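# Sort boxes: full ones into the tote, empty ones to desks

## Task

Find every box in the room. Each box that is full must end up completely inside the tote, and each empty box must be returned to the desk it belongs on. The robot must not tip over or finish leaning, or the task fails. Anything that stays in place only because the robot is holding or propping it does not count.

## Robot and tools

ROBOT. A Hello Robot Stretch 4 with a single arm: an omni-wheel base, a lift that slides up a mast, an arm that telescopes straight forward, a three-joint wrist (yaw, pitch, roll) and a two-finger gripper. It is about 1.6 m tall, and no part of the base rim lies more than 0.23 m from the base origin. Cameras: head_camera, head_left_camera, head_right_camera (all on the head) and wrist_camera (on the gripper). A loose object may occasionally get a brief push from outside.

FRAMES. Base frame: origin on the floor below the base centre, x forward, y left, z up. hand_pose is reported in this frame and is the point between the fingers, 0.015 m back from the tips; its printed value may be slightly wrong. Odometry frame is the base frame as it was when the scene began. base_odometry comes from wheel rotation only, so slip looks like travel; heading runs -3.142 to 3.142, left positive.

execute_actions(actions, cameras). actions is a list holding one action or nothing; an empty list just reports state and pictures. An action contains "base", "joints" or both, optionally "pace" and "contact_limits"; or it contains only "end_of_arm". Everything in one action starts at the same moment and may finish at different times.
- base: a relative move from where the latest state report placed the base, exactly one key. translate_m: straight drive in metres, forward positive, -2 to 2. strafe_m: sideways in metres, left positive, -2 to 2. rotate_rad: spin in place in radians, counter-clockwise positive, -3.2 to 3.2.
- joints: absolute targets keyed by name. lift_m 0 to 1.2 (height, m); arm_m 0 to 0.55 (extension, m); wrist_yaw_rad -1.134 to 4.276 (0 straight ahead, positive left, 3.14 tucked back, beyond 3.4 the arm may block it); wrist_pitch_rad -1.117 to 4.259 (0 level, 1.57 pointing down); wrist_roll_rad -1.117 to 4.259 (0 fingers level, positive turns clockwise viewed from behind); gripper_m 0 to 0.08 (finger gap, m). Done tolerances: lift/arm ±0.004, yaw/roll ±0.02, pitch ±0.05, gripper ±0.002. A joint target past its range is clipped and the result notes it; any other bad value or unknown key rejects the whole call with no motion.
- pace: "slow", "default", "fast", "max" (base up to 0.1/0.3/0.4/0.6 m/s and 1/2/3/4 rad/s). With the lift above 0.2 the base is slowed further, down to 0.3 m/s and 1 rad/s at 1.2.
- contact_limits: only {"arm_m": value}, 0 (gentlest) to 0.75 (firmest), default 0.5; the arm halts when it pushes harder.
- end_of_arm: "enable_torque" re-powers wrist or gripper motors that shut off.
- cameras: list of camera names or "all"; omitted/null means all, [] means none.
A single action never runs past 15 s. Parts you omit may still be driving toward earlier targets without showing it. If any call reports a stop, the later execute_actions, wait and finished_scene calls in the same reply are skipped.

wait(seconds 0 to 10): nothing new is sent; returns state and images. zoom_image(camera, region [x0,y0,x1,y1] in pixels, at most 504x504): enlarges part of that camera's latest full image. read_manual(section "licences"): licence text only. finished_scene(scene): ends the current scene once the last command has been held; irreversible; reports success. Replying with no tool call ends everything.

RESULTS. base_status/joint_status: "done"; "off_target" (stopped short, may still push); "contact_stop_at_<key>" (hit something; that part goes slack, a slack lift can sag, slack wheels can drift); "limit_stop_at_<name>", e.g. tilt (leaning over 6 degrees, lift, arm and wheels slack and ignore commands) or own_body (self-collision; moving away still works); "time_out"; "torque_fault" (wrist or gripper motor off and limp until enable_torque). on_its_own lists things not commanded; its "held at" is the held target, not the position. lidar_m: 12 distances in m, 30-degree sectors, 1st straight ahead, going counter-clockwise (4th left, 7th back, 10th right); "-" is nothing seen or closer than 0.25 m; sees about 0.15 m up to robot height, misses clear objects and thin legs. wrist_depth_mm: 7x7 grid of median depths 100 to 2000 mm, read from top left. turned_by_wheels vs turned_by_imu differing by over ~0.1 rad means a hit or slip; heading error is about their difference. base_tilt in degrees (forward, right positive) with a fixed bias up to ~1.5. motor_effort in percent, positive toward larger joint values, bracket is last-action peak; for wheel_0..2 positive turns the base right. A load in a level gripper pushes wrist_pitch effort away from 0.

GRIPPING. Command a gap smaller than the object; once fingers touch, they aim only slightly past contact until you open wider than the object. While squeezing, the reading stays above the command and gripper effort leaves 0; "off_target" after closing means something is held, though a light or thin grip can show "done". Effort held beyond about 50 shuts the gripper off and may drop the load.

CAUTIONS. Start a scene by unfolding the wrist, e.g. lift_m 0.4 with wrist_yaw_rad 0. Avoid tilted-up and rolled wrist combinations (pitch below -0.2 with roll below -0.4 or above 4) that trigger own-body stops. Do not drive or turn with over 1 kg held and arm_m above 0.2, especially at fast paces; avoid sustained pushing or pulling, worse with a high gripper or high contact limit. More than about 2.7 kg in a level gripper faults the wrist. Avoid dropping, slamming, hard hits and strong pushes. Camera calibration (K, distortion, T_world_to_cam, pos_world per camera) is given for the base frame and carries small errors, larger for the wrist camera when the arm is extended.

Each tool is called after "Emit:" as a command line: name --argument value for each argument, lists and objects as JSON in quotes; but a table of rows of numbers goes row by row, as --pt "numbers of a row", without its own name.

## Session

Emit:
execute_actions --actions '[]'

Scene clock: 0.00 s.
base_odometry: x=+0.000 y=+0.000 heading=+0.000 (m, m, rad; odometry frame)
turned_by_wheels: +0.000 (rad since the last result)
turned_by_imu: +0.000 (rad since the last result)
base_tilt: forward=-0.3 right=+0.1 (deg)
lidar_m: 1.09 1.79 2.12 0.91 0.74 0.72 0.82 0.82 0.81 0.95 0.99 0.97
base_status: not commanded
joint_positions: lift_m=+0.142 arm_m=-0.002 wrist_yaw_rad=+3.090 wrist_pitch_rad=+0.015 wrist_roll_rad=+0.016 gripper_m=+0.040
joint_status: not commanded
motor_effort: lift_m=+22 arm_m=-1 wrist_yaw_rad=-1 wrist_pitch_rad=-8 wrist_roll_rad=-1 gripper_m=+0 wheel_0=+1 wheel_1=-1 wheel_2=+1 (%)
hand_pose: x=-0.0388 y=+0.0983 z=+0.3166 quat_wxyz=(+0.026, -0.007, +0.008, +1.000) (m; base frame)
wrist_depth_mm: 113 134 1118 931 809 707 640 / 107 135 1060 960 809 715 640 / 112 135 286 946 809 715 640 / 133 166 1118 960 831 715 640 / 1464 1430 1138 960 820 723 654 / 1182 1078 161 976 788 715 654 / 878 - 128 820 113 - 647
pictures: head_camera, head_left_camera, head_right_camera, wrist_camera
camera_calibration (this result's frames):
wrist_camera: T_world_to_cam=[[0.0746827, 0.997198, -0.00429985, -0.0973471], [0.0483577, -0.00792838, -0.998799, 0.374121], [-0.996034, 0.0743851, -0.0488143, 0.120962], [0, 0, 0, 1]] pos_world=[0.109661, 0.0910427, 0.379158]
Images, in order (width x height): head_camera 420x560, head_left_camera 420x672, head_right_camera 420x672, wrist_camera 616x392.

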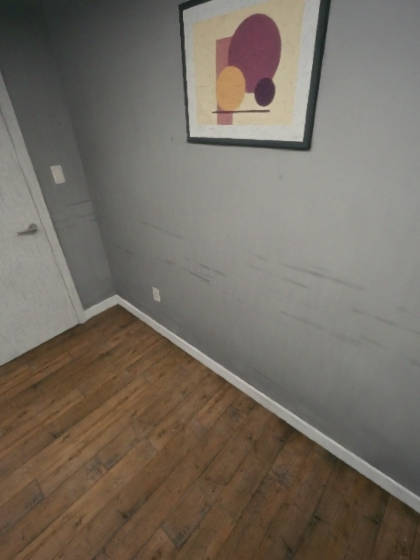

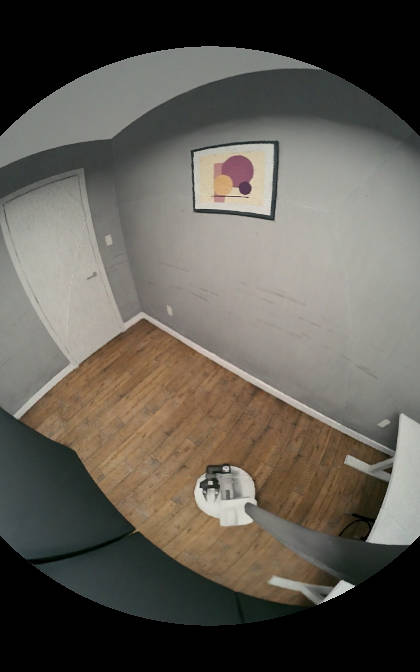

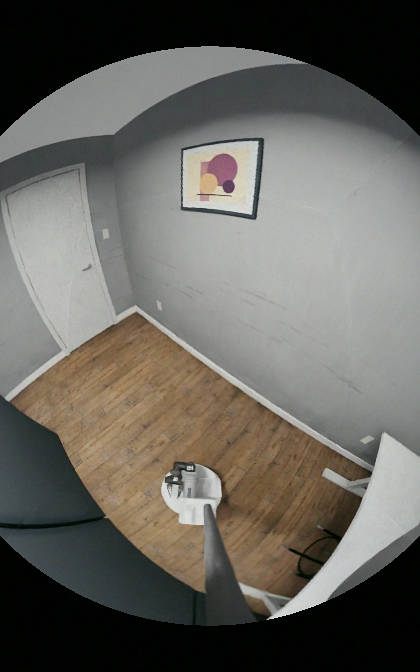

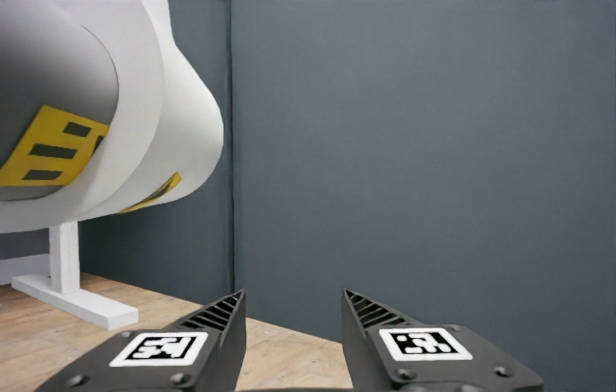

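Emit:
execute_actions --actions '[{"base":{"rotate_rad":-1.9}}]' --cameras '["head_camera","head_left_camera","head_right_camera"]'

Scene clock: 3.23 s.
base_odometry: x=+0.000 y=+0.000 heading=-1.899 (m, m, rad; odometry frame)
turned_by_wheels: -1.899 (rad since the last result)
turned_by_imu: -1.882 (rad since the last result)
base_tilt: forward=-0.4 right=+0.2 (deg)
lidar_m: 0.79 1.04 0.99 1.00 1.23 2.11 1.23 0.80 0.73 0.72 0.90 0.79
base_status: done
joint_positions: lift_m=+0.142 arm_m=-0.002 wrist_yaw_rad=+3.090 wrist_pitch_rad=+0.015 wrist_roll_rad=+0.016 gripper_m=+0.040
joint_status: not commanded
motor_effort: lift_m=+22(22) arm_m=-2(2) wrist_yaw_rad=+0(0) wrist_pitch_rad=-9(8) wrist_roll_rad=+0(0) gripper_m=+0(0) wheel_0=+6(11) wheel_1=+6(11) wheel_2=+5(10) (%)
hand_pose: x=-0.0388 y=+0.0983 z=+0.3166 quat_wxyz=(+0.026, -0.007, +0.008, +1.000) (m; base frame)
wrist_depth_mm: 113 134 - - - - 1921 / 107 135 - - - - 1921 / 112 135 287 - - - 1921 / 133 166 - - - - - / 946 1229 - - - - 1921 / 946 1138 161 1182 1078 1160 1138 / 854 - 128 820 113 - 809
pictures: head_camera, head_left_camera, head_right_camera
Images, in order (width x height): head_camera 420x560, head_left_camera 420x672, head_right_camera 420x672.

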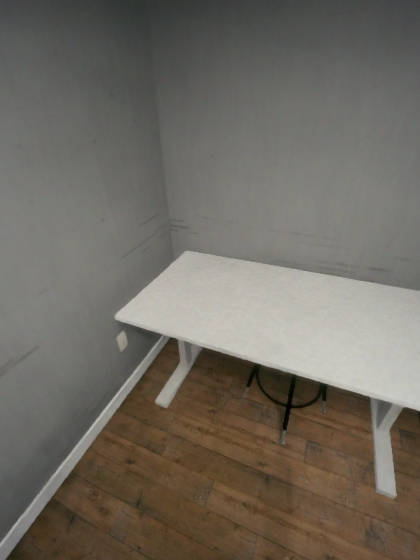

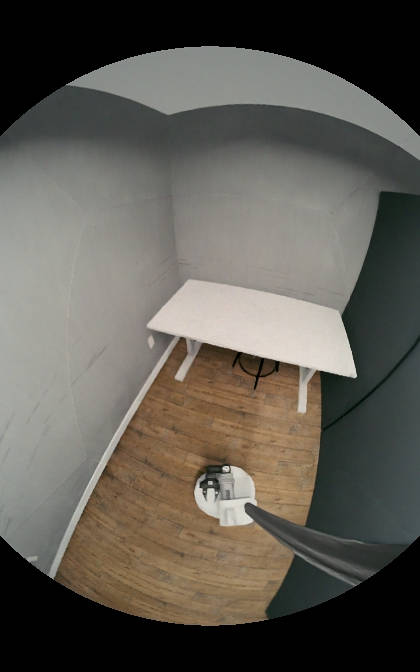

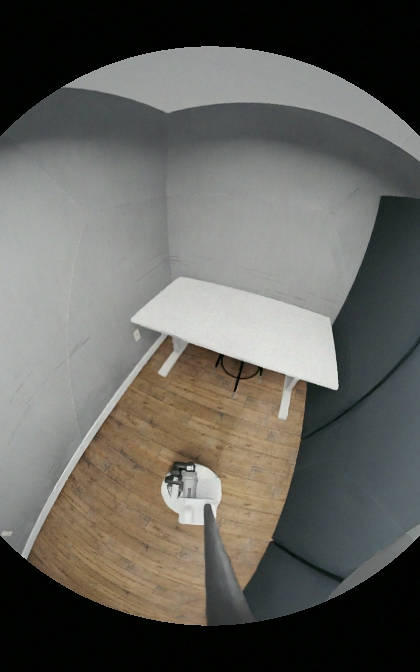

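Emit:
execute_actions --actions '[{"base":{"rotate_rad":2.69}}]' --cameras '[]'

Emit:
execute_actions --actions '[{"base":{"translate_m":1.2},"pace":"fast"}]' --cameras '["head_camera","head_left_camera"]'

Scene clock: 8.53 s.
base_odometry: x=+0.000 y=+0.000 heading=+0.790 (m, m, rad; odometry frame)
turned_by_wheels: +2.689 (rad since the last result)
turned_by_imu: +2.666 (rad since the last result)
base_tilt: forward=-0.3 right=+0.2 (deg)
lidar_m: 2.11 1.12 0.79 0.73 0.75 0.86 0.81 0.84 1.06 0.97 1.03 1.30
base_status: done
joint_positions: lift_m=+0.142 arm_m=-0.002 wrist_yaw_rad=+3.090 wrist_pitch_rad=+0.015 wrist_roll_rad=+0.016 gripper_m=+0.040
joint_status: not commanded
motor_effort: lift_m=+22(22) arm_m=-2(2) wrist_yaw_rad=+0(0) wrist_pitch_rad=-8(7) wrist_roll_rad=+0(0) gripper_m=+0(1) wheel_0=-6(11) wheel_1=-5(13) wheel_2=-4(10) (%)
hand_pose: x=-0.0387 y=+0.0983 z=+0.3166 quat_wxyz=(+0.026, -0.007, +0.008, +1.000) (m; base frame)
wrist_depth_mm: 114 134 1708 1756 1499 1042 820 / 107 134 1182 1255 1308 1118 831 / 112 135 286 1808 1537 1118 820 / 133 166 1708 1808 1499 1118 831 / 1661 1661 1756 1808 1537 1138 831 / 1205 1182 161 1205 1060 1078 831 / 891 - 128 820 113 - 778
pictures: none
No camera images: the call's "cameras" was empty. Leave "cameras" out to get every camera's image.

Scene clock: 12.83 s.
base_odometry: x=+0.844 y=+0.853 heading=+0.791 (m, m, rad; odometry frame)
turned_by_wheels: +0.001 (rad since the last result)
turned_by_imu: +0.003 (rad since the last result)
base_tilt: forward=-0.3 right=+0.1 (deg)
lidar_m: 0.91 0.94 1.27 0.80 0.83 1.10 2.06 1.40 0.96 0.90 0.95 0.97
base_status: done
joint_positions: lift_m=+0.142 arm_m=-0.002 wrist_yaw_rad=+3.090 wrist_pitch_rad=+0.015 wrist_roll_rad=+0.016 gripper_m=+0.040
joint_status: not commanded
motor_effort: lift_m=+22(22) arm_m=-2(2) wrist_yaw_rad=+0(1) wrist_pitch_rad=-7(8) wrist_roll_rad=+0(0) gripper_m=+0(1) wheel_0=+3(11) wheel_1=+4(12) wheel_2=+2(14) (%)
hand_pose: x=-0.0387 y=+0.0983 z=+0.3166 quat_wxyz=(+0.026, -0.007, +0.008, +1.000) (m; base frame)
wrist_depth_mm: 113 134 - - - 1281 931 / 107 134 - - 1983 1229 931 / 112 135 286 - - 1255 931 / 133 166 - - - 1255 931 / 1863 - - - 1808 1255 931 / 1182 1182 161 1160 1078 1160 931 / 878 - 128 809 113 - 809
pictures: head_camera, head_left_camera
Images, in order (width x height): head_camera 420x560, head_left_camera 420x672.

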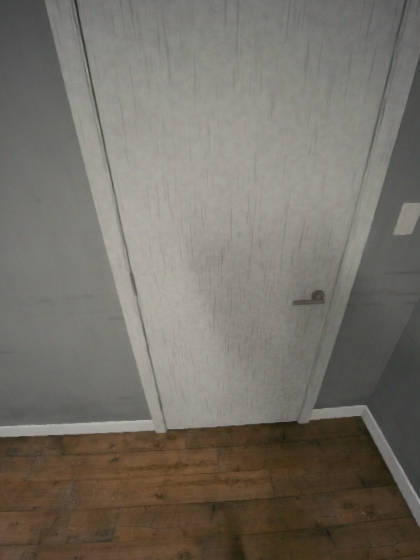

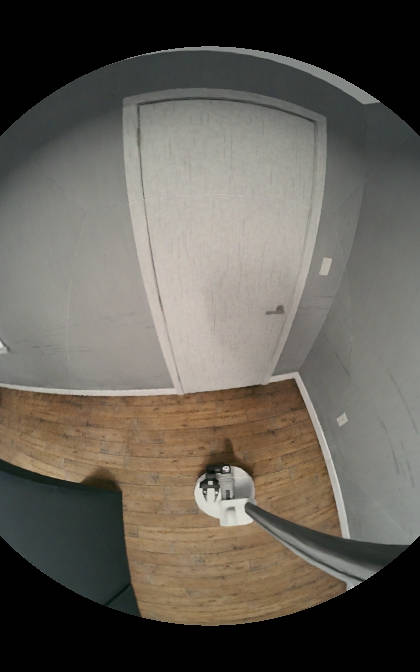

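Emit:
execute_actions --actions '[{"base":{"translate_m":0.4}}]' --cameras '[]'

Emit:
execute_actions --actions '[{"base":{"rotate_rad":1.585}}]' --cameras '["head_camera","head_left_camera"]'

Scene clock: 16.90 s.
base_odometry: x=+1.125 y=+1.138 heading=+0.791 (m, m, rad; odometry frame)
turned_by_wheels: +0.000 (rad since the last result)
turned_by_imu: +0.002 (rad since the last result)
base_tilt: forward=-0.3 right=+0.1 (deg)
lidar_m: 0.52 0.53 0.75 1.72 0.94 1.13 2.68 1.34 0.94 0.88 0.83 0.55
base_status: done
joint_positions: lift_m=+0.142 arm_m=-0.002 wrist_yaw_rad=+3.090 wrist_pitch_rad=+0.015 wrist_roll_rad=+0.016 gripper_m=+0.040
joint_status: not commanded
motor_effort: lift_m=+22(22) arm_m=-2(2) wrist_yaw_rad=-1(1) wrist_pitch_rad=-8(8) wrist_roll_rad=+0(0) gripper_m=+1(0) wheel_0=+4(9) wheel_1=+5(11) wheel_2=-4(13) (%)
hand_pose: x=-0.0387 y=+0.0983 z=+0.3166 quat_wxyz=(+0.026, -0.007, +0.008, +1.000) (m; base frame)
wrist_depth_mm: 114 134 - - - 1308 960 / 107 134 - - - 1308 976 / 112 135 286 - - 1308 960 / 133 166 - - - 1308 976 / 1808 - - - 1808 1308 960 / 1205 1182 161 1182 1098 1160 960 / 878 - 128 809 113 - 809
pictures: none
No camera images: the call's "cameras" was empty. Leave "cameras" out to get every camera's image.

Scene clock: 18.97 s.
base_odometry: x=+1.125 y=+1.138 heading=+2.375 (m, m, rad; odometry frame)
turned_by_wheels: +1.584 (rad since the last result)
turned_by_imu: +1.570 (rad since the last result)
base_tilt: forward=-0.3 right=+0.1 (deg)
lidar_m: 1.82 0.93 1.14 2.40 1.30 0.94 0.86 0.81 0.56 0.52 0.54 0.73
base_status: done
joint_positions: lift_m=+0.142 arm_m=-0.002 wrist_yaw_rad=+3.090 wrist_pitch_rad=+0.015 wrist_roll_rad=+0.016 gripper_m=+0.040
joint_status: not commanded
motor_effort: lift_m=+22(22) arm_m=-2(2) wrist_yaw_rad=+0(1) wrist_pitch_rad=-8(6) wrist_roll_rad=-1(0) gripper_m=+0(0) wheel_0=-7(11) wheel_1=-6(11) wheel_2=-4(8) (%)
hand_pose: x=-0.0387 y=+0.0983 z=+0.3166 quat_wxyz=(+0.026, -0.007, +0.008, +1.000) (m; base frame)
wrist_depth_mm: 114 134 991 1008 1042 1078 1118 / 107 134 991 1025 1042 1078 1118 / 112 135 286 1042 1060 1098 1160 / 133 166 991 1025 1060 1098 1118 / 960 976 1008 1060 1042 1098 1160 / 946 976 161 1025 1060 1098 1118 / 866 - 128 809 113 - 809
pictures: head_camera, head_left_camera
Images, in order (width x height): head_camera 420x560, head_left_camera 420x672.

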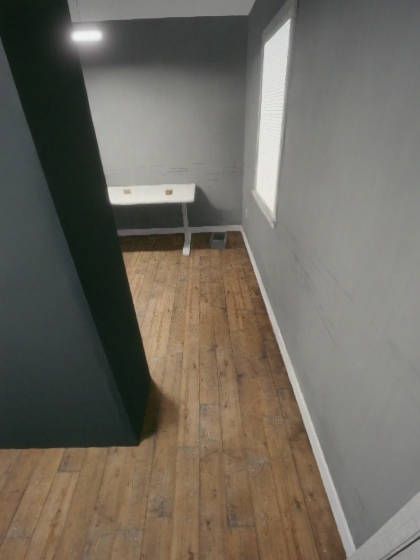

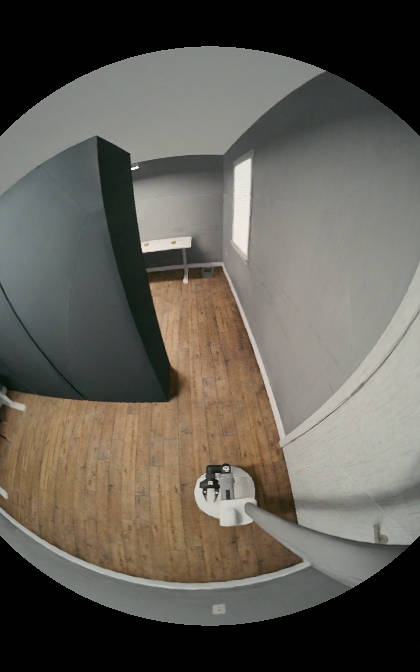

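Emit:
execute_actions --actions '[{"base":{"translate_m":1.7},"pace":"fast"}]' --cameras '["head_camera","head_left_camera","head_right_camera"]'

Scene clock: 25.87 s.
base_odometry: x=-0.100 y=+2.316 heading=+2.376 (m, m, rad; odometry frame)
turned_by_wheels: +0.001 (rad since the last result)
turned_by_imu: +0.004 (rad since the last result)
base_tilt: forward=-0.2 right=+0.2 (deg)
lidar_m: 1.39 1.42 1.89 1.88 0.62 0.67 2.21 0.70 0.49 0.46 0.48 0.58
base_status: done
joint_positions: lift_m=+0.142 arm_m=-0.002 wrist_yaw_rad=+3.090 wrist_pitch_rad=+0.015 wrist_roll_rad=+0.016 gripper_m=+0.040
joint_status: not commanded
motor_effort: lift_m=+22(22) arm_m=-2(2) wrist_yaw_rad=+0(0) wrist_pitch_rad=-6(9) wrist_roll_rad=+0(1) gripper_m=+0(0) wheel_0=+3(10) wheel_1=+4(10) wheel_2=-1(16) (%)
hand_pose: x=-0.0387 y=+0.0983 z=+0.3166 quat_wxyz=(+0.026, -0.007, +0.008, +1.000) (m; base frame)
wrist_depth_mm: 113 134 - - - 707 820 / 107 134 - - - 715 574 / 112 135 286 - - 715 699 / 133 166 - - - 723 831 / 1060 1618 - - 1863 723 842 / 1008 1182 160 1182 931 683 683 / 866 - 128 809 113 - 591
pictures: head_camera, head_left_camera, head_right_camera
Images, in order (width x height): head_camera 420x560, head_left_camera 420x672, head_right_camera 420x672.

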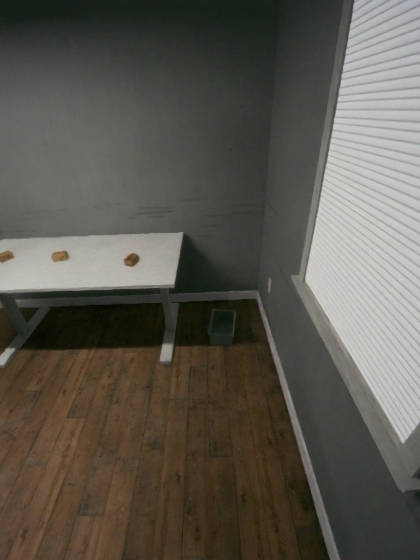

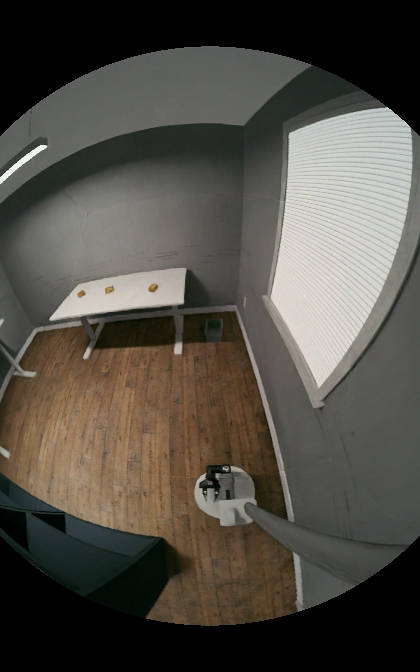

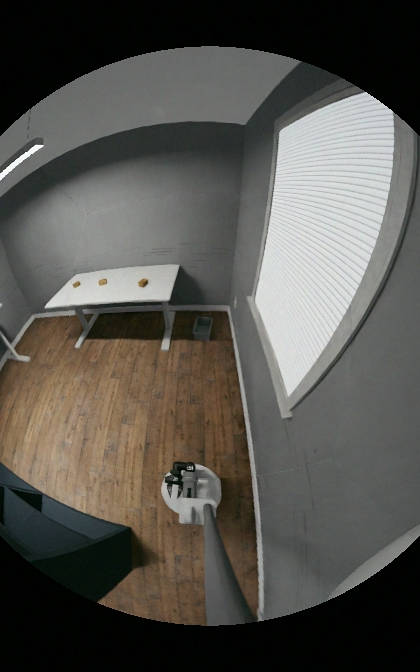

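Emit:
execute_actions --actions '[{"base":{"rotate_rad":0.04},"joints":{"lift_m":0.6,"wrist_yaw_rad":0,"wrist_pitch_rad":1.57,"gripper_m":0.08}}]' --cameras '[]'

Emit:
execute_actions --actions '[{"base":{"translate_m":0.65},"joints":{"lift_m":1.0}}]' --cameras '[]'

Emit:
execute_actions --actions '[{"base":{"strafe_m":0.6}}]' --cameras '["head_camera","head_left_camera","head_right_camera"]'

Scene clock: 29.40 s.
base_odometry: x=-0.100 y=+2.316 heading=+2.415 (m, m, rad; odometry frame)
turned_by_wheels: +0.039 (rad since the last result)
turned_by_imu: +0.039 (rad since the last result)
base_tilt: forward=-0.3 right=+0.2 (deg)
lidar_m: 1.39 1.44 1.97 1.60 0.63 0.67 1.80 0.69 0.49 0.45 0.48 0.61
base_status: done
joint_positions: lift_m=+0.171 arm_m=-0.002 wrist_yaw_rad=+2.542 wrist_pitch_rad=+0.568 wrist_roll_rad=+0.016 gripper_m=+0.080
joint_status: lift_m limit_stop_at_own_body (moved +0.029 of +0.458); wrist_yaw_rad limit_stop_at_own_body (moved -0.548 of -3.090); wrist_pitch_rad limit_stop_at_own_body (moved +0.552 of +1.555); the others done
on_its_own: wrist_yaw_rad is held at +2.542, not at your +0.000, since a limit_stop_at_own_body; wrist_pitch_rad is held at +0.566, not at your +1.570, since a limit_stop_at_own_body; lift_m is slack since a limit_stop_at_own_body (your +0.600 is given up); arm_m is slack since a limit_stop_at_own_body
motor_effort: lift_m=+21(24) arm_m=+0(2) wrist_yaw_rad=+0(8) wrist_pitch_rad=-4(6) wrist_roll_rad=+0(0) gripper_m=+2(3) wheel_0=-4(7) wheel_1=-5(8) wheel_2=-4(7) (%)
hand_pose: x=+0.0705 y=+0.1734 z=+0.2345 quat_wxyz=(+0.286, -0.265, +0.090, +0.916) (m; base frame)
wrist_depth_mm: 1756 1756 831 676 1308 1255 1336 / 1118 1138 917 788 931 1042 1182 / 820 820 831 768 842 831 854 / 270 647 647 661 654 661 668 / 218 219 220 539 544 549 544 / 185 186 182 433 445 462 466 / - 114 160 173 384 - -
pictures: none
No camera images: the call's "cameras" was empty. Leave "cameras" out to get every camera's image.

not run: a stop came earlier in this reply.

not run: a stop came earlier in this reply.

Raise first, then unfold.

Emit:
execute_actions --actions '[{"base":{"translate_m":0.65},"joints":{"lift_m":0.6,"arm_m":0.0}}]' --cameras '[]'

Emit:
execute_actions --actions '[{"base":{"strafe_m":0.6},"joints":{"wrist_yaw_rad":0,"lift_m":1.0}}]' --cameras '[]'

Emit:
execute_actions --actions '[{"joints":{"wrist_pitch_rad":1.57}}]' --cameras '["head_camera","head_left_camera","head_right_camera"]'

Scene clock: 34.27 s.
base_odometry: x=-0.586 y=+2.747 heading=+2.415 (m, m, rad; odometry frame)
turned_by_wheels: +0.001 (rad since the last result)
turned_by_imu: +0.002 (rad since the last result)
base_tilt: forward=-0.3 right=+0.1 (deg)
lidar_m: 0.80 0.75 1.04 2.48 1.49 1.15 1.82 0.69 0.45 0.41 0.44 0.62
base_status: done
joint_positions: lift_m=+0.600 arm_m=-0.001 wrist_yaw_rad=+2.541 wrist_pitch_rad=+0.568 wrist_roll_rad=+0.016 gripper_m=+0.080
joint_status: all done
on_its_own: wrist_yaw_rad is held at +2.542, not at your +0.000, since a limit_stop_at_own_body; wrist_pitch_rad is held at +0.566, not at your +1.570, since a limit_stop_at_own_body
motor_effort: lift_m=+24(22) arm_m=+4(5) wrist_yaw_rad=-1(0) wrist_pitch_rad=-5(5) wrist_roll_rad=+0(1) gripper_m=+2(2) wheel_0=+6(9) wheel_1=+7(11) wheel_2=-3(15) (%)
hand_pose: x=+0.0715 y=+0.1734 z=+0.6636 quat_wxyz=(+0.286, -0.265, +0.090, +0.916) (m; base frame)
wrist_depth_mm: - 1397 1464 1708 1756 - - / - - 1863 - - - - / 1863 1708 1661 1756 1863 1863 1863 / 1430 1430 1430 1464 1464 1464 1464 / 1205 1160 1182 1205 1205 1205 1205 / 1008 1008 976 1008 991 1025 1025 / - 114 854 878 842 - -
pictures: none
No camera images: the call's "cameras" was empty. Leave "cameras" out to get every camera's image.

Scene clock: 37.60 s.
base_odometry: x=-0.984 y=+2.299 heading=+2.415 (m, m, rad; odometry frame)
turned_by_wheels: +0.000 (rad since the last result)
turned_by_imu: +0.000 (rad since the last result)
base_tilt: forward=-0.2 right=+0.2 (deg)
lidar_m: 0.71 0.76 1.03 1.88 1.50 1.10 1.03 1.52 1.08 1.01 1.07 0.75
base_status: done
joint_positions: lift_m=+1.000 arm_m=-0.001 wrist_yaw_rad=+0.000 wrist_pitch_rad=+0.568 wrist_roll_rad=+0.016 gripper_m=+0.080
joint_status: all done
on_its_own: wrist_pitch_rad is held at +0.566, not at your +1.570, since a limit_stop_at_own_body
motor_effort: lift_m=+23(24) arm_m=+4(5) wrist_yaw_rad=+0(8) wrist_pitch_rad=-6(7) wrist_roll_rad=+0(0) gripper_m=+2(2) wheel_0=-4(13) wheel_1=+5(13) wheel_2=+0(1) (%)
hand_pose: x=+0.3494 y=-0.0874 z=+1.0636 quat_wxyz=(+0.960, +0.008, +0.280, -0.002) (m; base frame)
wrist_depth_mm: 1160 1182 1205 1182 1205 1205 1229 / 1255 1255 1281 1281 1308 1308 1308 / 1042 1078 1060 1060 1138 1430 1430 / 831 842 842 831 854 1618 1464 / 691 691 691 699 699 1708 1464 / 1537 1499 1464 1537 1255 1430 1430 / - 114 1281 1308 1255 - -
pictures: none
No camera images: the call's "cameras" was empty. Leave "cameras" out to get every camera's image.

Scene clock: 38.73 s.
base_odometry: x=-0.984 y=+2.299 heading=+2.415 (m, m, rad; odometry frame)
turned_by_wheels: +0.000 (rad since the last result)
turned_by_imu: +0.000 (rad since the last result)
base_tilt: forward=-0.3 right=+0.2 (deg)
lidar_m: 0.72 0.77 1.04 1.87 1.51 1.11 1.05 1.51 1.10 1.01 1.07 0.76
base_status: not commanded
joint_positions: lift_m=+1.000 arm_m=-0.001 wrist_yaw_rad=+0.000 wrist_pitch_rad=+1.570 wrist_roll_rad=+0.016 gripper_m=+0.080
joint_status: all done
motor_effort: lift_m=+23(23) arm_m=+4(4) wrist_yaw_rad=+1(0) wrist_pitch_rad=+2(3) wrist_roll_rad=-1(1) gripper_m=+2(2) wheel_0=-4(4) wheel_1=+5(5) wheel_2=+0(0) (%)
hand_pose: x=+0.1704 y=-0.0874 z=+0.9653 quat_wxyz=(+0.707, +0.006, +0.707, -0.006) (m; base frame)
wrist_depth_mm: 1078 1098 1118 1138 1118 1138 1138 / 1078 1098 1098 1138 1138 1138 1138 / 1098 1098 1138 1138 1160 1138 1138 / 1118 1118 1118 1138 1138 1160 1160 / 1118 1118 917 917 1160 1160 1160 / 1098 1138 904 917 1160 1160 1160 / - 114 1138 1160 1160 - -
pictures: head_camera, head_left_camera, head_right_camera
Images, in order (width x height): head_camera 420x560, head_left_camera 420x672, head_right_camera 420x672.

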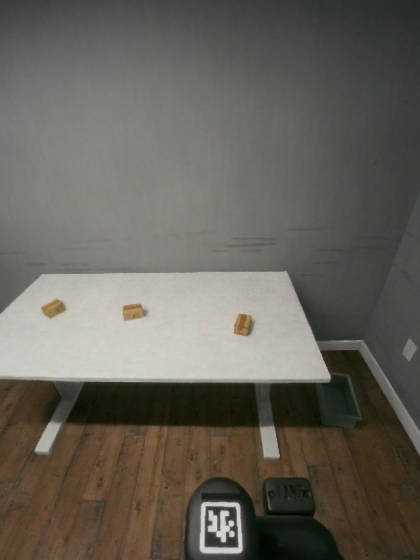

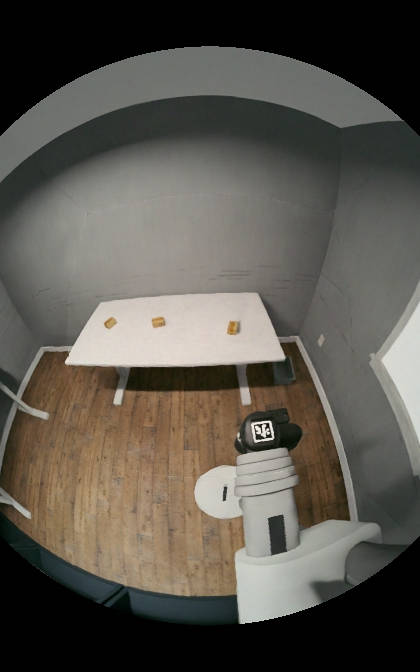

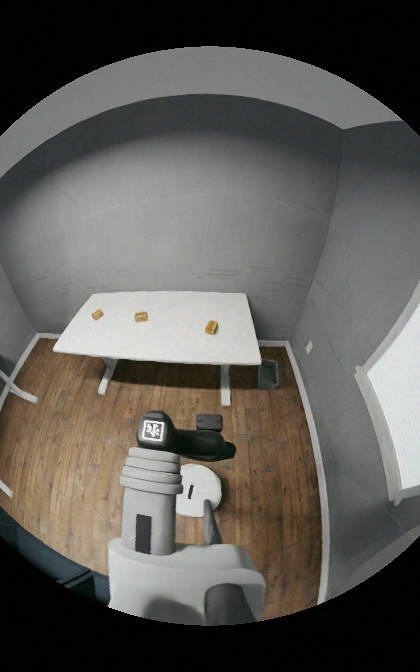

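Emit:
execute_actions --actions '[{"base":{"translate_m":0.3},"joints":{"arm_m":0.45,"lift_m":0.92}}]' --cameras '["wrist_camera","head_right_camera"]'

Scene clock: 43.03 s.
base_odometry: x=-1.209 y=+2.498 heading=+2.416 (m, m, rad; odometry frame)
turned_by_wheels: +0.000 (rad since the last result)
turned_by_imu: +0.001 (rad since the last result)
base_tilt: forward=-0.2 right=+0.2 (deg)
lidar_m: 0.41 0.42 0.61 1.87 1.92 1.38 1.35 1.54 1.08 1.02 0.88 0.42
base_status: done
joint_positions: lift_m=+0.920 arm_m=+0.449 wrist_yaw_rad=+0.000 wrist_pitch_rad=+1.570 wrist_roll_rad=+0.016 gripper_m=+0.080
joint_status: all done
motor_effort: lift_m=+19(24) arm_m=+5(6) wrist_yaw_rad=-1(1) wrist_pitch_rad=-1(1) wrist_roll_rad=+0(1) gripper_m=+2(2) wheel_0=+4(9) wheel_1=+5(10) wheel_2=-3(14) (%)
hand_pose: x=+0.6203 y=-0.0874 z=+0.8857 quat_wxyz=(+0.707, +0.006, +0.707, -0.006) (m; base frame)
wrist_depth_mm: 303 304 306 309 312 314 317 / 303 306 307 309 314 315 317 / 306 309 309 262 314 315 319 / 307 309 310 263 314 319 320 / 307 309 312 314 319 320 322 / 309 310 314 317 317 320 324 / - 114 315 319 320 - -
pictures: head_right_camera, wrist_camera
camera_calibration (this result's frames):
wrist_camera: T_world_to_cam=[[-0.00434751, -0.999725, 0.0230518, -0.108722], [-0.999458, 0.00509595, 0.032509, 0.646906], [-0.0326175, -0.022898, -0.999206, 1.05473], [0, 0, 0, 1]] pos_world=[0.680486, -0.0878375, 1.03537]
Images, in order (width x height): head_right_camera 420x672, wrist_camera 616x392.

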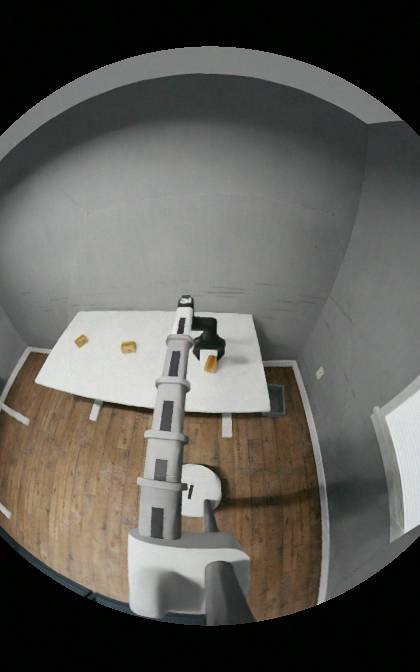

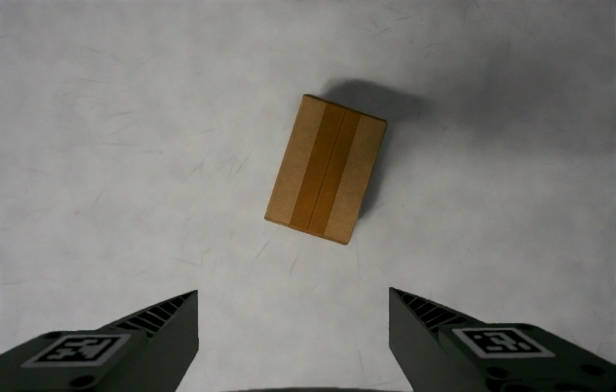

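Emit:
execute_actions --actions '[{"base":{"strafe_m":-0.019},"joints":{"arm_m":0.517,"wrist_roll_rad":0.326,"lift_m":0.86}}]' --cameras '["wrist_camera"]'

Scene clock: 45.97 s.
base_odometry: x=-1.196 y=+2.512 heading=+2.416 (m, m, rad; odometry frame)
turned_by_wheels: +0.000 (rad since the last result)
turned_by_imu: +0.000 (rad since the last result)
base_tilt: forward=-0.3 right=+0.1 (deg)
lidar_m: 0.39 0.44 0.59 1.89 1.94 1.40 1.35 1.51 1.06 1.01 0.89 0.46
base_status: done
joint_positions: lift_m=+0.860 arm_m=+0.516 wrist_yaw_rad=+0.000 wrist_pitch_rad=+1.570 wrist_roll_rad=+0.326 gripper_m=+0.080
joint_status: all done
motor_effort: lift_m=+19(20) arm_m=+5(5) wrist_yaw_rad=-1(0) wrist_pitch_rad=+0(2) wrist_roll_rad=+1(4) gripper_m=+2(2) wheel_0=+5(12) wheel_1=-5(12) wheel_2=+0(2) (%)
hand_pose: x=+0.6872 y=-0.0874 z=+0.8257 quat_wxyz=(+0.698, +0.115, +0.698, -0.114) (m; base frame)
wrist_depth_mm: 244 245 247 249 250 253 254 / 246 246 248 251 252 254 255 / 246 247 250 252 253 255 256 / 247 249 250 251 254 257 258 / 248 250 252 203 255 257 258 / 249 251 204 204 256 257 260 / - 114 254 206 258 - -
pictures: wrist_camera
camera_calibration (this result's frames):
wrist_camera: T_world_to_cam=[[-0.30862, -0.950911, 0.022845, 0.106496], [-0.950418, 0.309246, 0.0327441, 0.70843], [-0.0382015, -0.0116068, -0.999203, 1.00181], [0, 0, 0, 1]] pos_world=[0.744442, -0.106183, 0.97538]
Images, in order (width x height): wrist_camera 616x392.

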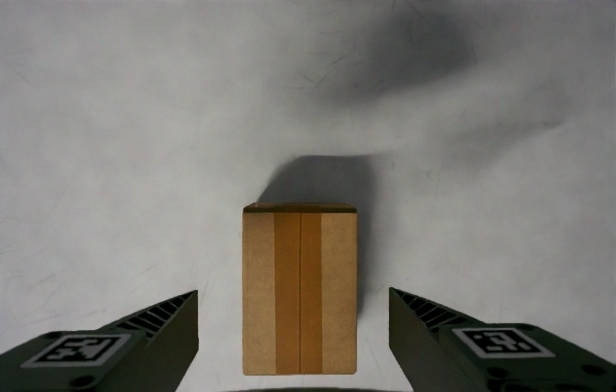

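Emit:
execute_actions --actions '[{"joints":{"lift_m":0.783}}]' --cameras '["wrist_camera"]'

Emit:
execute_actions --actions '[{"joints":{"gripper_m":0.04}}]' --cameras '[]'

Emit:
execute_actions --actions '[{"joints":{"lift_m":0.87}}]' --cameras '[]'

Emit:
execute_actions --actions '[{"joints":{"wrist_pitch_rad":0.3,"wrist_roll_rad":0.016,"arm_m":0.4}}]' --cameras '["wrist_camera"]'

Scene clock: 48.60 s.
base_odometry: x=-1.196 y=+2.512 heading=+2.416 (m, m, rad; odometry frame)
turned_by_wheels: +0.000 (rad since the last result)
turned_by_imu: +0.000 (rad since the last result)
base_tilt: forward=-0.2 right=+0.1 (deg)
lidar_m: 0.41 0.44 0.61 1.90 1.92 1.41 1.35 1.49 1.09 1.00 0.90 0.43
base_status: not commanded
joint_positions: lift_m=+0.783 arm_m=+0.516 wrist_yaw_rad=+0.000 wrist_pitch_rad=+1.570 wrist_roll_rad=+0.326 gripper_m=+0.080
joint_status: all done
motor_effort: lift_m=+18(19) arm_m=+5(5) wrist_yaw_rad=-1(1) wrist_pitch_rad=+1(1) wrist_roll_rad=+1(1) gripper_m=+2(1) wheel_0=+5(5) wheel_1=-5(4) wheel_2=-1(0) (%)
hand_pose: x=+0.6872 y=-0.0874 z=+0.7488 quat_wxyz=(+0.698, +0.115, +0.698, -0.114) (m; base frame)
wrist_depth_mm: 169 170 172 173 174 175 176 / 169 171 172 173 175 176 177 / 171 172 173 175 176 177 178 / 171 173 174 175 177 178 179 / 172 174 128 125 178 178 180 / 173 173 125 126 128 179 180 / - 114 126 126 127 - -
pictures: wrist_camera
camera_calibration (this result's frames):
wrist_camera: T_world_to_cam=[[-0.30862, -0.950911, 0.022845, 0.108256], [-0.950418, 0.309247, 0.0327441, 0.710953], [-0.0382015, -0.0116068, -0.999203, 0.92489], [0, 0, 0, 1]] pos_world=[0.744444, -0.106183, 0.8984]
Images, in order (width x height): wrist_camera 616x392.

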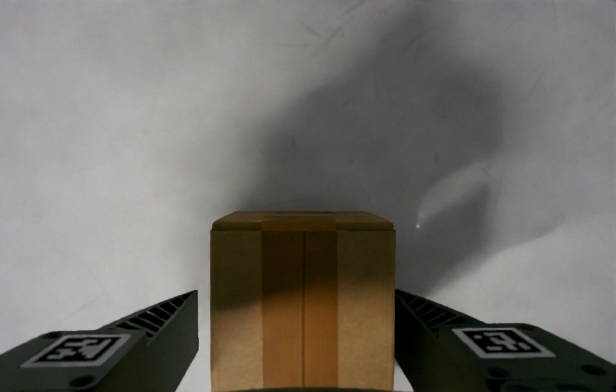

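Scene clock: 49.60 s.
base_odometry: x=-1.196 y=+2.512 heading=+2.416 (m, m, rad; odometry frame)
turned_by_wheels: +0.000 (rad since the last result)
turned_by_imu: +0.000 (rad since the last result)
base_tilt: forward=-0.2 right=+0.0 (deg)
lidar_m: 0.42 0.44 0.60 1.89 1.93 1.41 1.35 1.50 1.07 1.01 0.89 0.45
base_status: not commanded
joint_positions: lift_m=+0.783 arm_m=+0.516 wrist_yaw_rad=+0.000 wrist_pitch_rad=+1.570 wrist_roll_rad=+0.326 gripper_m=+0.059
joint_status: gripper_m off_target (ended at +0.059, target +0.040)
on_its_own: gripper_m is held at +0.053, not at your +0.040, by its contact guard: the fingers met something
motor_effort: lift_m=+19(19) arm_m=+5(5) wrist_yaw_rad=+0(1) wrist_pitch_rad=-1(0) wrist_roll_rad=+0(1) gripper_m=-38(37) wheel_0=+5(5) wheel_1=-4(4) wheel_2=+0(0) (%)
hand_pose: x=+0.6872 y=-0.0874 z=+0.7488 quat_wxyz=(+0.698, +0.115, +0.698, -0.115) (m; base frame)
wrist_depth_mm: 169 170 172 173 174 175 176 / 170 171 172 174 175 176 177 / 170 172 173 174 176 177 178 / 171 173 174 175 176 178 179 / 172 173 125 125 177 178 180 / 173 174 125 126 127 180 180 / 173 - 125 126 127 - -
pictures: none
No camera images: the call's "cameras" was empty. Leave "cameras" out to get every camera's image.

Scene clock: 50.97 s.
base_odometry: x=-1.196 y=+2.512 heading=+2.416 (m, m, rad; odometry frame)
turned_by_wheels: +0.000 (rad since the last result)
turned_by_imu: +0.000 (rad since the last result)
base_tilt: forward=-0.2 right=+0.1 (deg)
lidar_m: 0.40 0.44 0.62 1.89 1.93 1.39 1.34 1.50 1.05 1.00 0.91 0.42
base_status: not commanded
joint_positions: lift_m=+0.870 arm_m=+0.516 wrist_yaw_rad=+0.000 wrist_pitch_rad=+1.570 wrist_roll_rad=+0.326 gripper_m=+0.059
joint_status: all done
on_its_own: gripper_m is held at +0.053, not at your +0.040, by its contact guard: the fingers met something
motor_effort: lift_m=+25(24) arm_m=+5(5) wrist_yaw_rad=-1(0) wrist_pitch_rad=+0(0) wrist_roll_rad=+1(1) gripper_m=-38(38) wheel_0=+4(5) wheel_1=-4(4) wheel_2=+0(0) (%)
hand_pose: x=+0.6872 y=-0.0874 z=+0.8352 quat_wxyz=(+0.698, +0.115, +0.698, -0.115) (m; base frame)
wrist_depth_mm: 252 253 255 258 259 263 264 / 253 255 257 259 260 263 264 / 254 257 258 260 263 264 266 / 255 257 259 260 264 266 266 / 257 259 125 126 265 266 268 / 258 260 125 126 127 268 270 / 258 - 125 126 127 - 271
pictures: none
No camera images: the call's "cameras" was empty. Leave "cameras" out to get every camera's image.

Scene clock: 52.33 s.
base_odometry: x=-1.196 y=+2.512 heading=+2.416 (m, m, rad; odometry frame)
turned_by_wheels: +0.000 (rad since the last result)
turned_by_imu: +0.000 (rad since the last result)
base_tilt: forward=-0.2 right=+0.2 (deg)
lidar_m: 0.41 0.43 0.61 1.89 1.93 1.42 1.34 1.49 1.05 1.00 0.88 0.43
base_status: not commanded
joint_positions: lift_m=+0.870 arm_m=+0.401 wrist_yaw_rad=+0.000 wrist_pitch_rad=+0.305 wrist_roll_rad=+0.016 gripper_m=+0.059
joint_status: all done
on_its_own: gripper_m is held at +0.053, not at your +0.040, by its contact guard: the fingers met something
motor_effort: lift_m=+25(25) arm_m=-5(6) wrist_yaw_rad=+0(1) wrist_pitch_rad=-15(16) wrist_roll_rad=-2(9) gripper_m=-38(38) wheel_0=+5(5) wheel_1=-4(4) wheel_2=+0(0) (%)
hand_pose: x=+0.7746 y=-0.0874 z=+0.9840 quat_wxyz=(+0.988, +0.008, +0.152, -0.001) (m; base frame)
wrist_depth_mm: 521 521 525 530 535 535 539 / 544 544 544 554 559 559 564 / 569 569 574 580 585 591 585 / 591 597 597 603 615 621 621 / 621 627 125 125 634 654 654 / 597 603 125 126 127 627 699 / 508 - 125 126 127 - 732
pictures: wrist_camera
camera_calibration (this result's frames):
wrist_camera: T_world_to_cam=[[-0.0234507, -0.999722, 0.0023461, -0.0751491], [-0.332129, 0.00557732, -0.943218, 1.24116], [0.942942, -0.0228983, -0.332167, -0.254037], [0, 0, 0, 1]] pos_world=[0.650004, -0.0878676, 1.08647]
Images, in order (width x height): wrist_camera 616x392.

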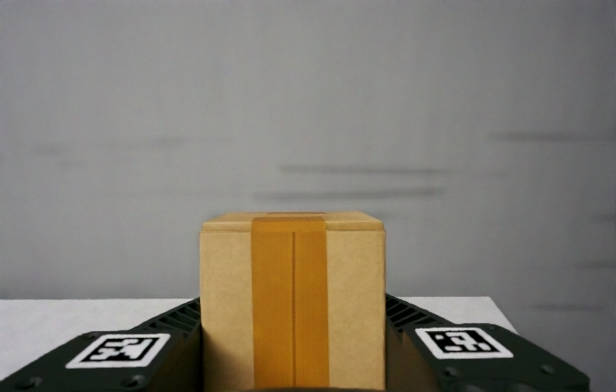

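Emit:
execute_actions --actions '[{"base":{"translate_m":-0.3},"joints":{"wrist_pitch_rad":1.57,"arm_m":0.05}}]' --cameras '[]'

Emit:
execute_actions --actions '[{"base":{"strafe_m":-0.61},"joints":{"lift_m":0.3}}]' --cameras '["head_camera"]'

Scene clock: 57.67 s.
base_odometry: x=-0.972 y=+2.313 heading=+2.415 (m, m, rad; odometry frame)
turned_by_wheels: -0.001 (rad since the last result)
turned_by_imu: -0.001 (rad since the last result)
base_tilt: forward=-0.3 right=+0.1 (deg)
lidar_m: 0.72 0.76 1.01 1.89 1.50 1.11 1.03 1.50 1.06 1.01 1.06 0.75
base_status: done
joint_positions: lift_m=+0.870 arm_m=+0.051 wrist_yaw_rad=+0.000 wrist_pitch_rad=+1.571 wrist_roll_rad=+0.016 gripper_m=+0.059
joint_status: all done
on_its_own: gripper_m is held at +0.053, not at your +0.040, by its contact guard: the fingers met something
motor_effort: lift_m=+25(25) arm_m=-4(6) wrist_yaw_rad=+1(1) wrist_pitch_rad=-2(11) wrist_roll_rad=-1(1) gripper_m=-38(38) wheel_0=-6(10) wheel_1=-6(10) wheel_2=+2(12) (%)
hand_pose: x=+0.2217 y=-0.0874 z=+0.8353 quat_wxyz=(+0.707, +0.006, +0.707, -0.006) (m; base frame)
wrist_depth_mm: 960 976 991 991 991 991 1008 / 976 976 976 991 1008 1008 1008 / 976 976 991 991 1008 1025 1025 / 960 976 1008 1008 1008 1008 1025 / 976 991 125 126 1008 1025 1025 / 991 991 125 126 127 1025 1025 / 1008 - 125 126 127 - 1042
pictures: none
No camera images: the call's "cameras" was empty. Leave "cameras" out to get every camera's image.

Scene clock: 61.03 s.
base_odometry: x=-0.567 y=+2.769 heading=+2.415 (m, m, rad; odometry frame)
turned_by_wheels: +0.000 (rad since the last result)
turned_by_imu: +0.000 (rad since the last result)
base_tilt: forward=-0.2 right=+0.2 (deg)
lidar_m: 0.91 0.75 1.05 2.52 1.51 1.16 1.73 0.64 0.41 0.38 0.40 0.55
base_status: done
joint_positions: lift_m=+0.300 arm_m=+0.051 wrist_yaw_rad=+0.000 wrist_pitch_rad=+1.570 wrist_roll_rad=+0.016 gripper_m=+0.059
joint_status: all done
on_its_own: gripper_m is held at +0.053, not at your +0.040, by its contact guard: the fingers met something
motor_effort: lift_m=+20(23) arm_m=-5(4) wrist_yaw_rad=-2(0) wrist_pitch_rad=+0(1) wrist_roll_rad=-1(1) gripper_m=-38(38) wheel_0=+4(12) wheel_1=-3(14) wheel_2=+0(1) (%)
hand_pose: x=+0.2218 y=-0.0874 z=+0.2657 quat_wxyz=(+0.707, +0.006, +0.707, -0.006) (m; base frame)
wrist_depth_mm: 399 404 407 413 413 415 421 / 404 407 410 413 413 418 424 / 404 407 410 415 418 421 424 / 407 410 415 415 421 424 427 / 410 410 125 125 421 424 427 / 407 242 125 126 127 427 433 / 217 - 125 126 127 - 433
pictures: head_camera
Images, in order (width x height): head_camera 420x560.

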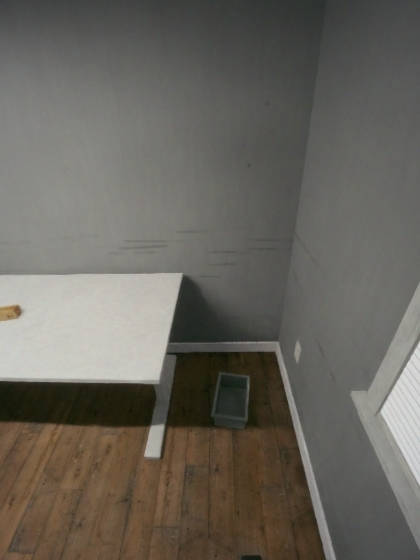

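Emit:
zoom_image --camera "head_camera" --region '[180, 360, 290, 450]'

Region (180, 360, 290, 450) of head_camera's 420x560 image, scaled by 4.582, with more detail than that image has; it fills the top 412 rows of this view, and the rest is white.

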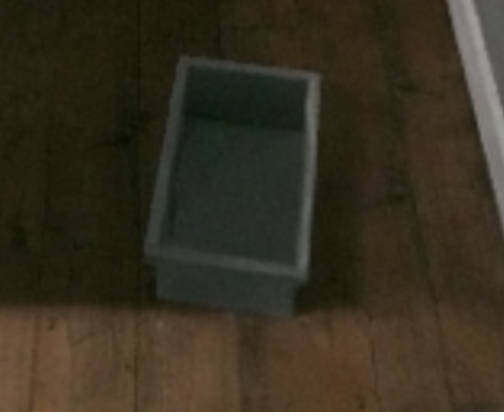

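Emit:
execute_actions --actions '[{"base":{"translate_m":0.5},"joints":{"arm_m":0.3,"wrist_roll_rad":1.74}}]' --cameras '["head_camera","wrist_camera"]'

Scene clock: 69.33 s.
base_odometry: x=-0.941 y=+3.100 heading=+2.416 (m, m, rad; odometry frame)
turned_by_wheels: +0.001 (rad since the last result)
turned_by_imu: +0.002 (rad since the last result)
base_tilt: forward=-0.3 right=+0.2 (deg)
lidar_m: 0.57 0.31 0.32 0.90 2.23 1.64 1.74 0.58 0.42 0.38 0.44 0.42
base_status: done
joint_positions: lift_m=+0.300 arm_m=+0.299 wrist_yaw_rad=+0.000 wrist_pitch_rad=+1.570 wrist_roll_rad=+1.740 gripper_m=+0.059
joint_status: all done
on_its_own: gripper_m is held at +0.053, not at your +0.040, by its contact guard: the fingers met something
motor_effort: lift_m=+20(20) arm_m=+4(6) wrist_yaw_rad=-1(0) wrist_pitch_rad=-1(1) wrist_roll_rad=+1(4) gripper_m=-38(38) wheel_0=+5(9) wheel_1=+5(10) wheel_2=-1(12) (%)
hand_pose: x=+0.4703 y=-0.0874 z=+0.2656 quat_wxyz=(+0.456, +0.541, +0.456, -0.540) (m; base frame)
wrist_depth_mm: 399 402 402 407 407 410 413 / 402 404 404 410 410 415 415 / 404 404 410 410 413 413 418 / 329 404 410 410 415 418 421 / 349 407 125 125 418 421 424 / 347 410 125 126 127 424 427 / 317 - 126 127 127 - 430
pictures: head_camera, wrist_camera
camera_calibration (this result's frames):
wrist_camera: T_world_to_cam=[[-0.987454, 0.156349, 0.022114, 0.468618], [0.157032, 0.987024, 0.0335433, 0.0587909], [-0.0165826, 0.0365951, -0.999193, 0.42791], [0, 0, 0, 1]] pos_world=[0.460602, -0.146955, 0.415229]
Images, in order (width x height): head_camera 420x560, wrist_camera 616x392.

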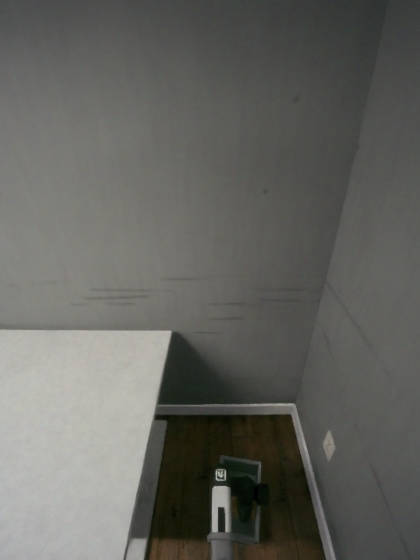

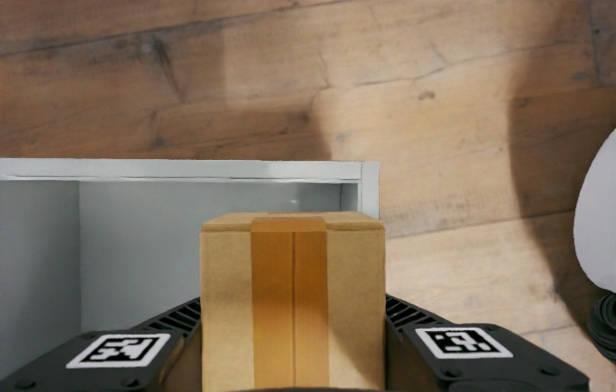

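Emit:
execute_actions --actions '[{"base":{"rotate_rad":0.065},"joints":{"arm_m":0.47,"wrist_roll_rad":1.805,"lift_m":0.22}}]' --cameras '["wrist_camera"]'

Scene clock: 74.37 s.
base_odometry: x=-0.941 y=+3.100 heading=+2.480 (m, m, rad; odometry frame)
turned_by_wheels: +0.064 (rad since the last result)
turned_by_imu: +0.064 (rad since the last result)
base_tilt: forward=-0.2 right=+0.1 (deg)
lidar_m: 0.51 0.33 0.35 1.20 2.09 1.63 1.42 0.53 0.41 0.39 0.46 0.45
base_status: done
joint_positions: lift_m=+0.220 arm_m=+0.469 wrist_yaw_rad=+0.000 wrist_pitch_rad=+1.570 wrist_roll_rad=+1.805 gripper_m=+0.059
joint_status: all done
on_its_own: gripper_m is held at +0.053, not at your +0.040, by its contact guard: the fingers met something
motor_effort: lift_m=+20(19) arm_m=+5(6) wrist_yaw_rad=-2(1) wrist_pitch_rad=+3(2) wrist_roll_rad=+0(5) gripper_m=-38(39) wheel_0=-4(7) wheel_1=-6(6) wheel_2=-2(8) (%)
hand_pose: x=+0.6403 y=-0.0874 z=+0.1857 quat_wxyz=(+0.439, +0.555, +0.438, -0.555) (m; base frame)
wrist_depth_mm: 320 324 206 208 209 211 332 / 322 324 249 277 274 272 271 / 324 327 291 327 329 332 317 / 325 329 252 329 330 334 317 / 327 330 125 125 334 336 317 / 330 332 125 126 127 314 289 / 330 - 125 126 127 - -
pictures: wrist_camera
camera_calibration (this result's frames):
wrist_camera: T_world_to_cam=[[-0.975185, 0.220291, 0.0220422, 0.635987], [0.220943, 0.974707, 0.0336233, -0.00723404], [-0.0140778, 0.037659, -0.999191, 0.349291], [0, 0, 0, 1]] pos_world=[0.626721, -0.146205, 0.335233]
Images, in order (width x height): wrist_camera 616x392.

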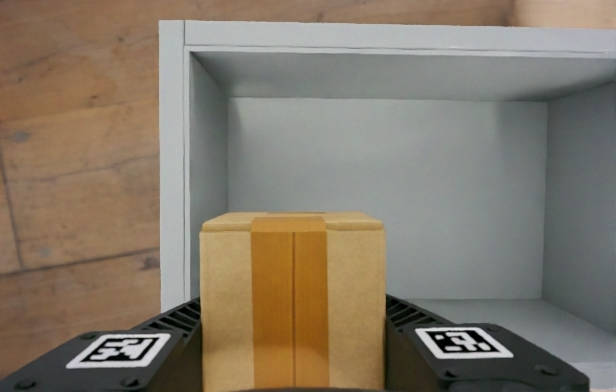

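Emit:
execute_actions --actions '[{"base":{"rotate_rad":-0.07},"joints":{"wrist_roll_rad":1.74,"lift_m":0.18}}]' --cameras '["wrist_camera"]'

Scene clock: 76.67 s.
base_odometry: x=-0.941 y=+3.100 heading=+2.411 (m, m, rad; odometry frame)
turned_by_wheels: -0.069 (rad since the last result)
turned_by_imu: -0.068 (rad since the last result)
base_tilt: forward=-0.2 right=+0.1 (deg)
lidar_m: 0.43 0.32 0.33 0.86 2.25 1.65 1.78 0.58 0.40 0.38 0.44 0.44
base_status: done
joint_positions: lift_m=+0.180 arm_m=+0.469 wrist_yaw_rad=+0.000 wrist_pitch_rad=+1.570 wrist_roll_rad=+1.740 gripper_m=+0.059
joint_status: all done
on_its_own: gripper_m is held at +0.053, not at your +0.040, by its contact guard: the fingers met something
motor_effort: lift_m=+20(21) arm_m=+5(5) wrist_yaw_rad=-1(2) wrist_pitch_rad=+1(0) wrist_roll_rad=-2(3) gripper_m=-38(38) wheel_0=+4(9) wheel_1=+4(7) wheel_2=+4(8) (%)
hand_pose: x=+0.6403 y=-0.0874 z=+0.1457 quat_wxyz=(+0.456, +0.541, +0.456, -0.540) (m; base frame)
wrist_depth_mm: 282 283 286 287 289 290 293 / 283 285 286 289 289 291 293 / 285 285 211 222 220 218 217 / 286 286 242 289 290 291 294 / 289 289 125 126 291 294 296 / 287 290 125 126 127 296 297 / 291 - 125 126 127 - 300
pictures: wrist_camera
camera_calibration (this result's frames):
wrist_camera: T_world_to_cam=[[-0.987302, 0.157302, 0.0221635, 0.639087], [0.157987, 0.986872, 0.0335362, 0.0355014], [-0.0165972, 0.0366119, -0.999192, 0.310847], [0, 0, 0, 1]] pos_world=[0.630522, -0.146946, 0.295241]
Images, in order (width x height): wrist_camera 616x392.

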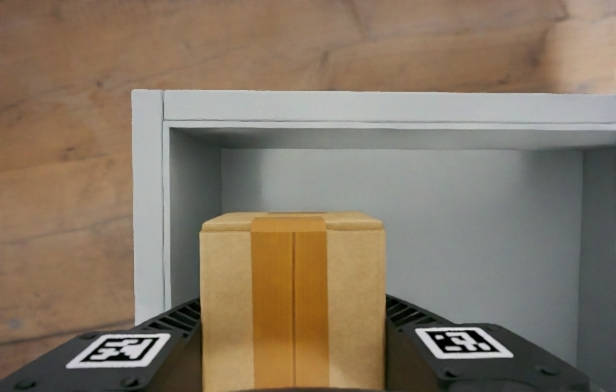

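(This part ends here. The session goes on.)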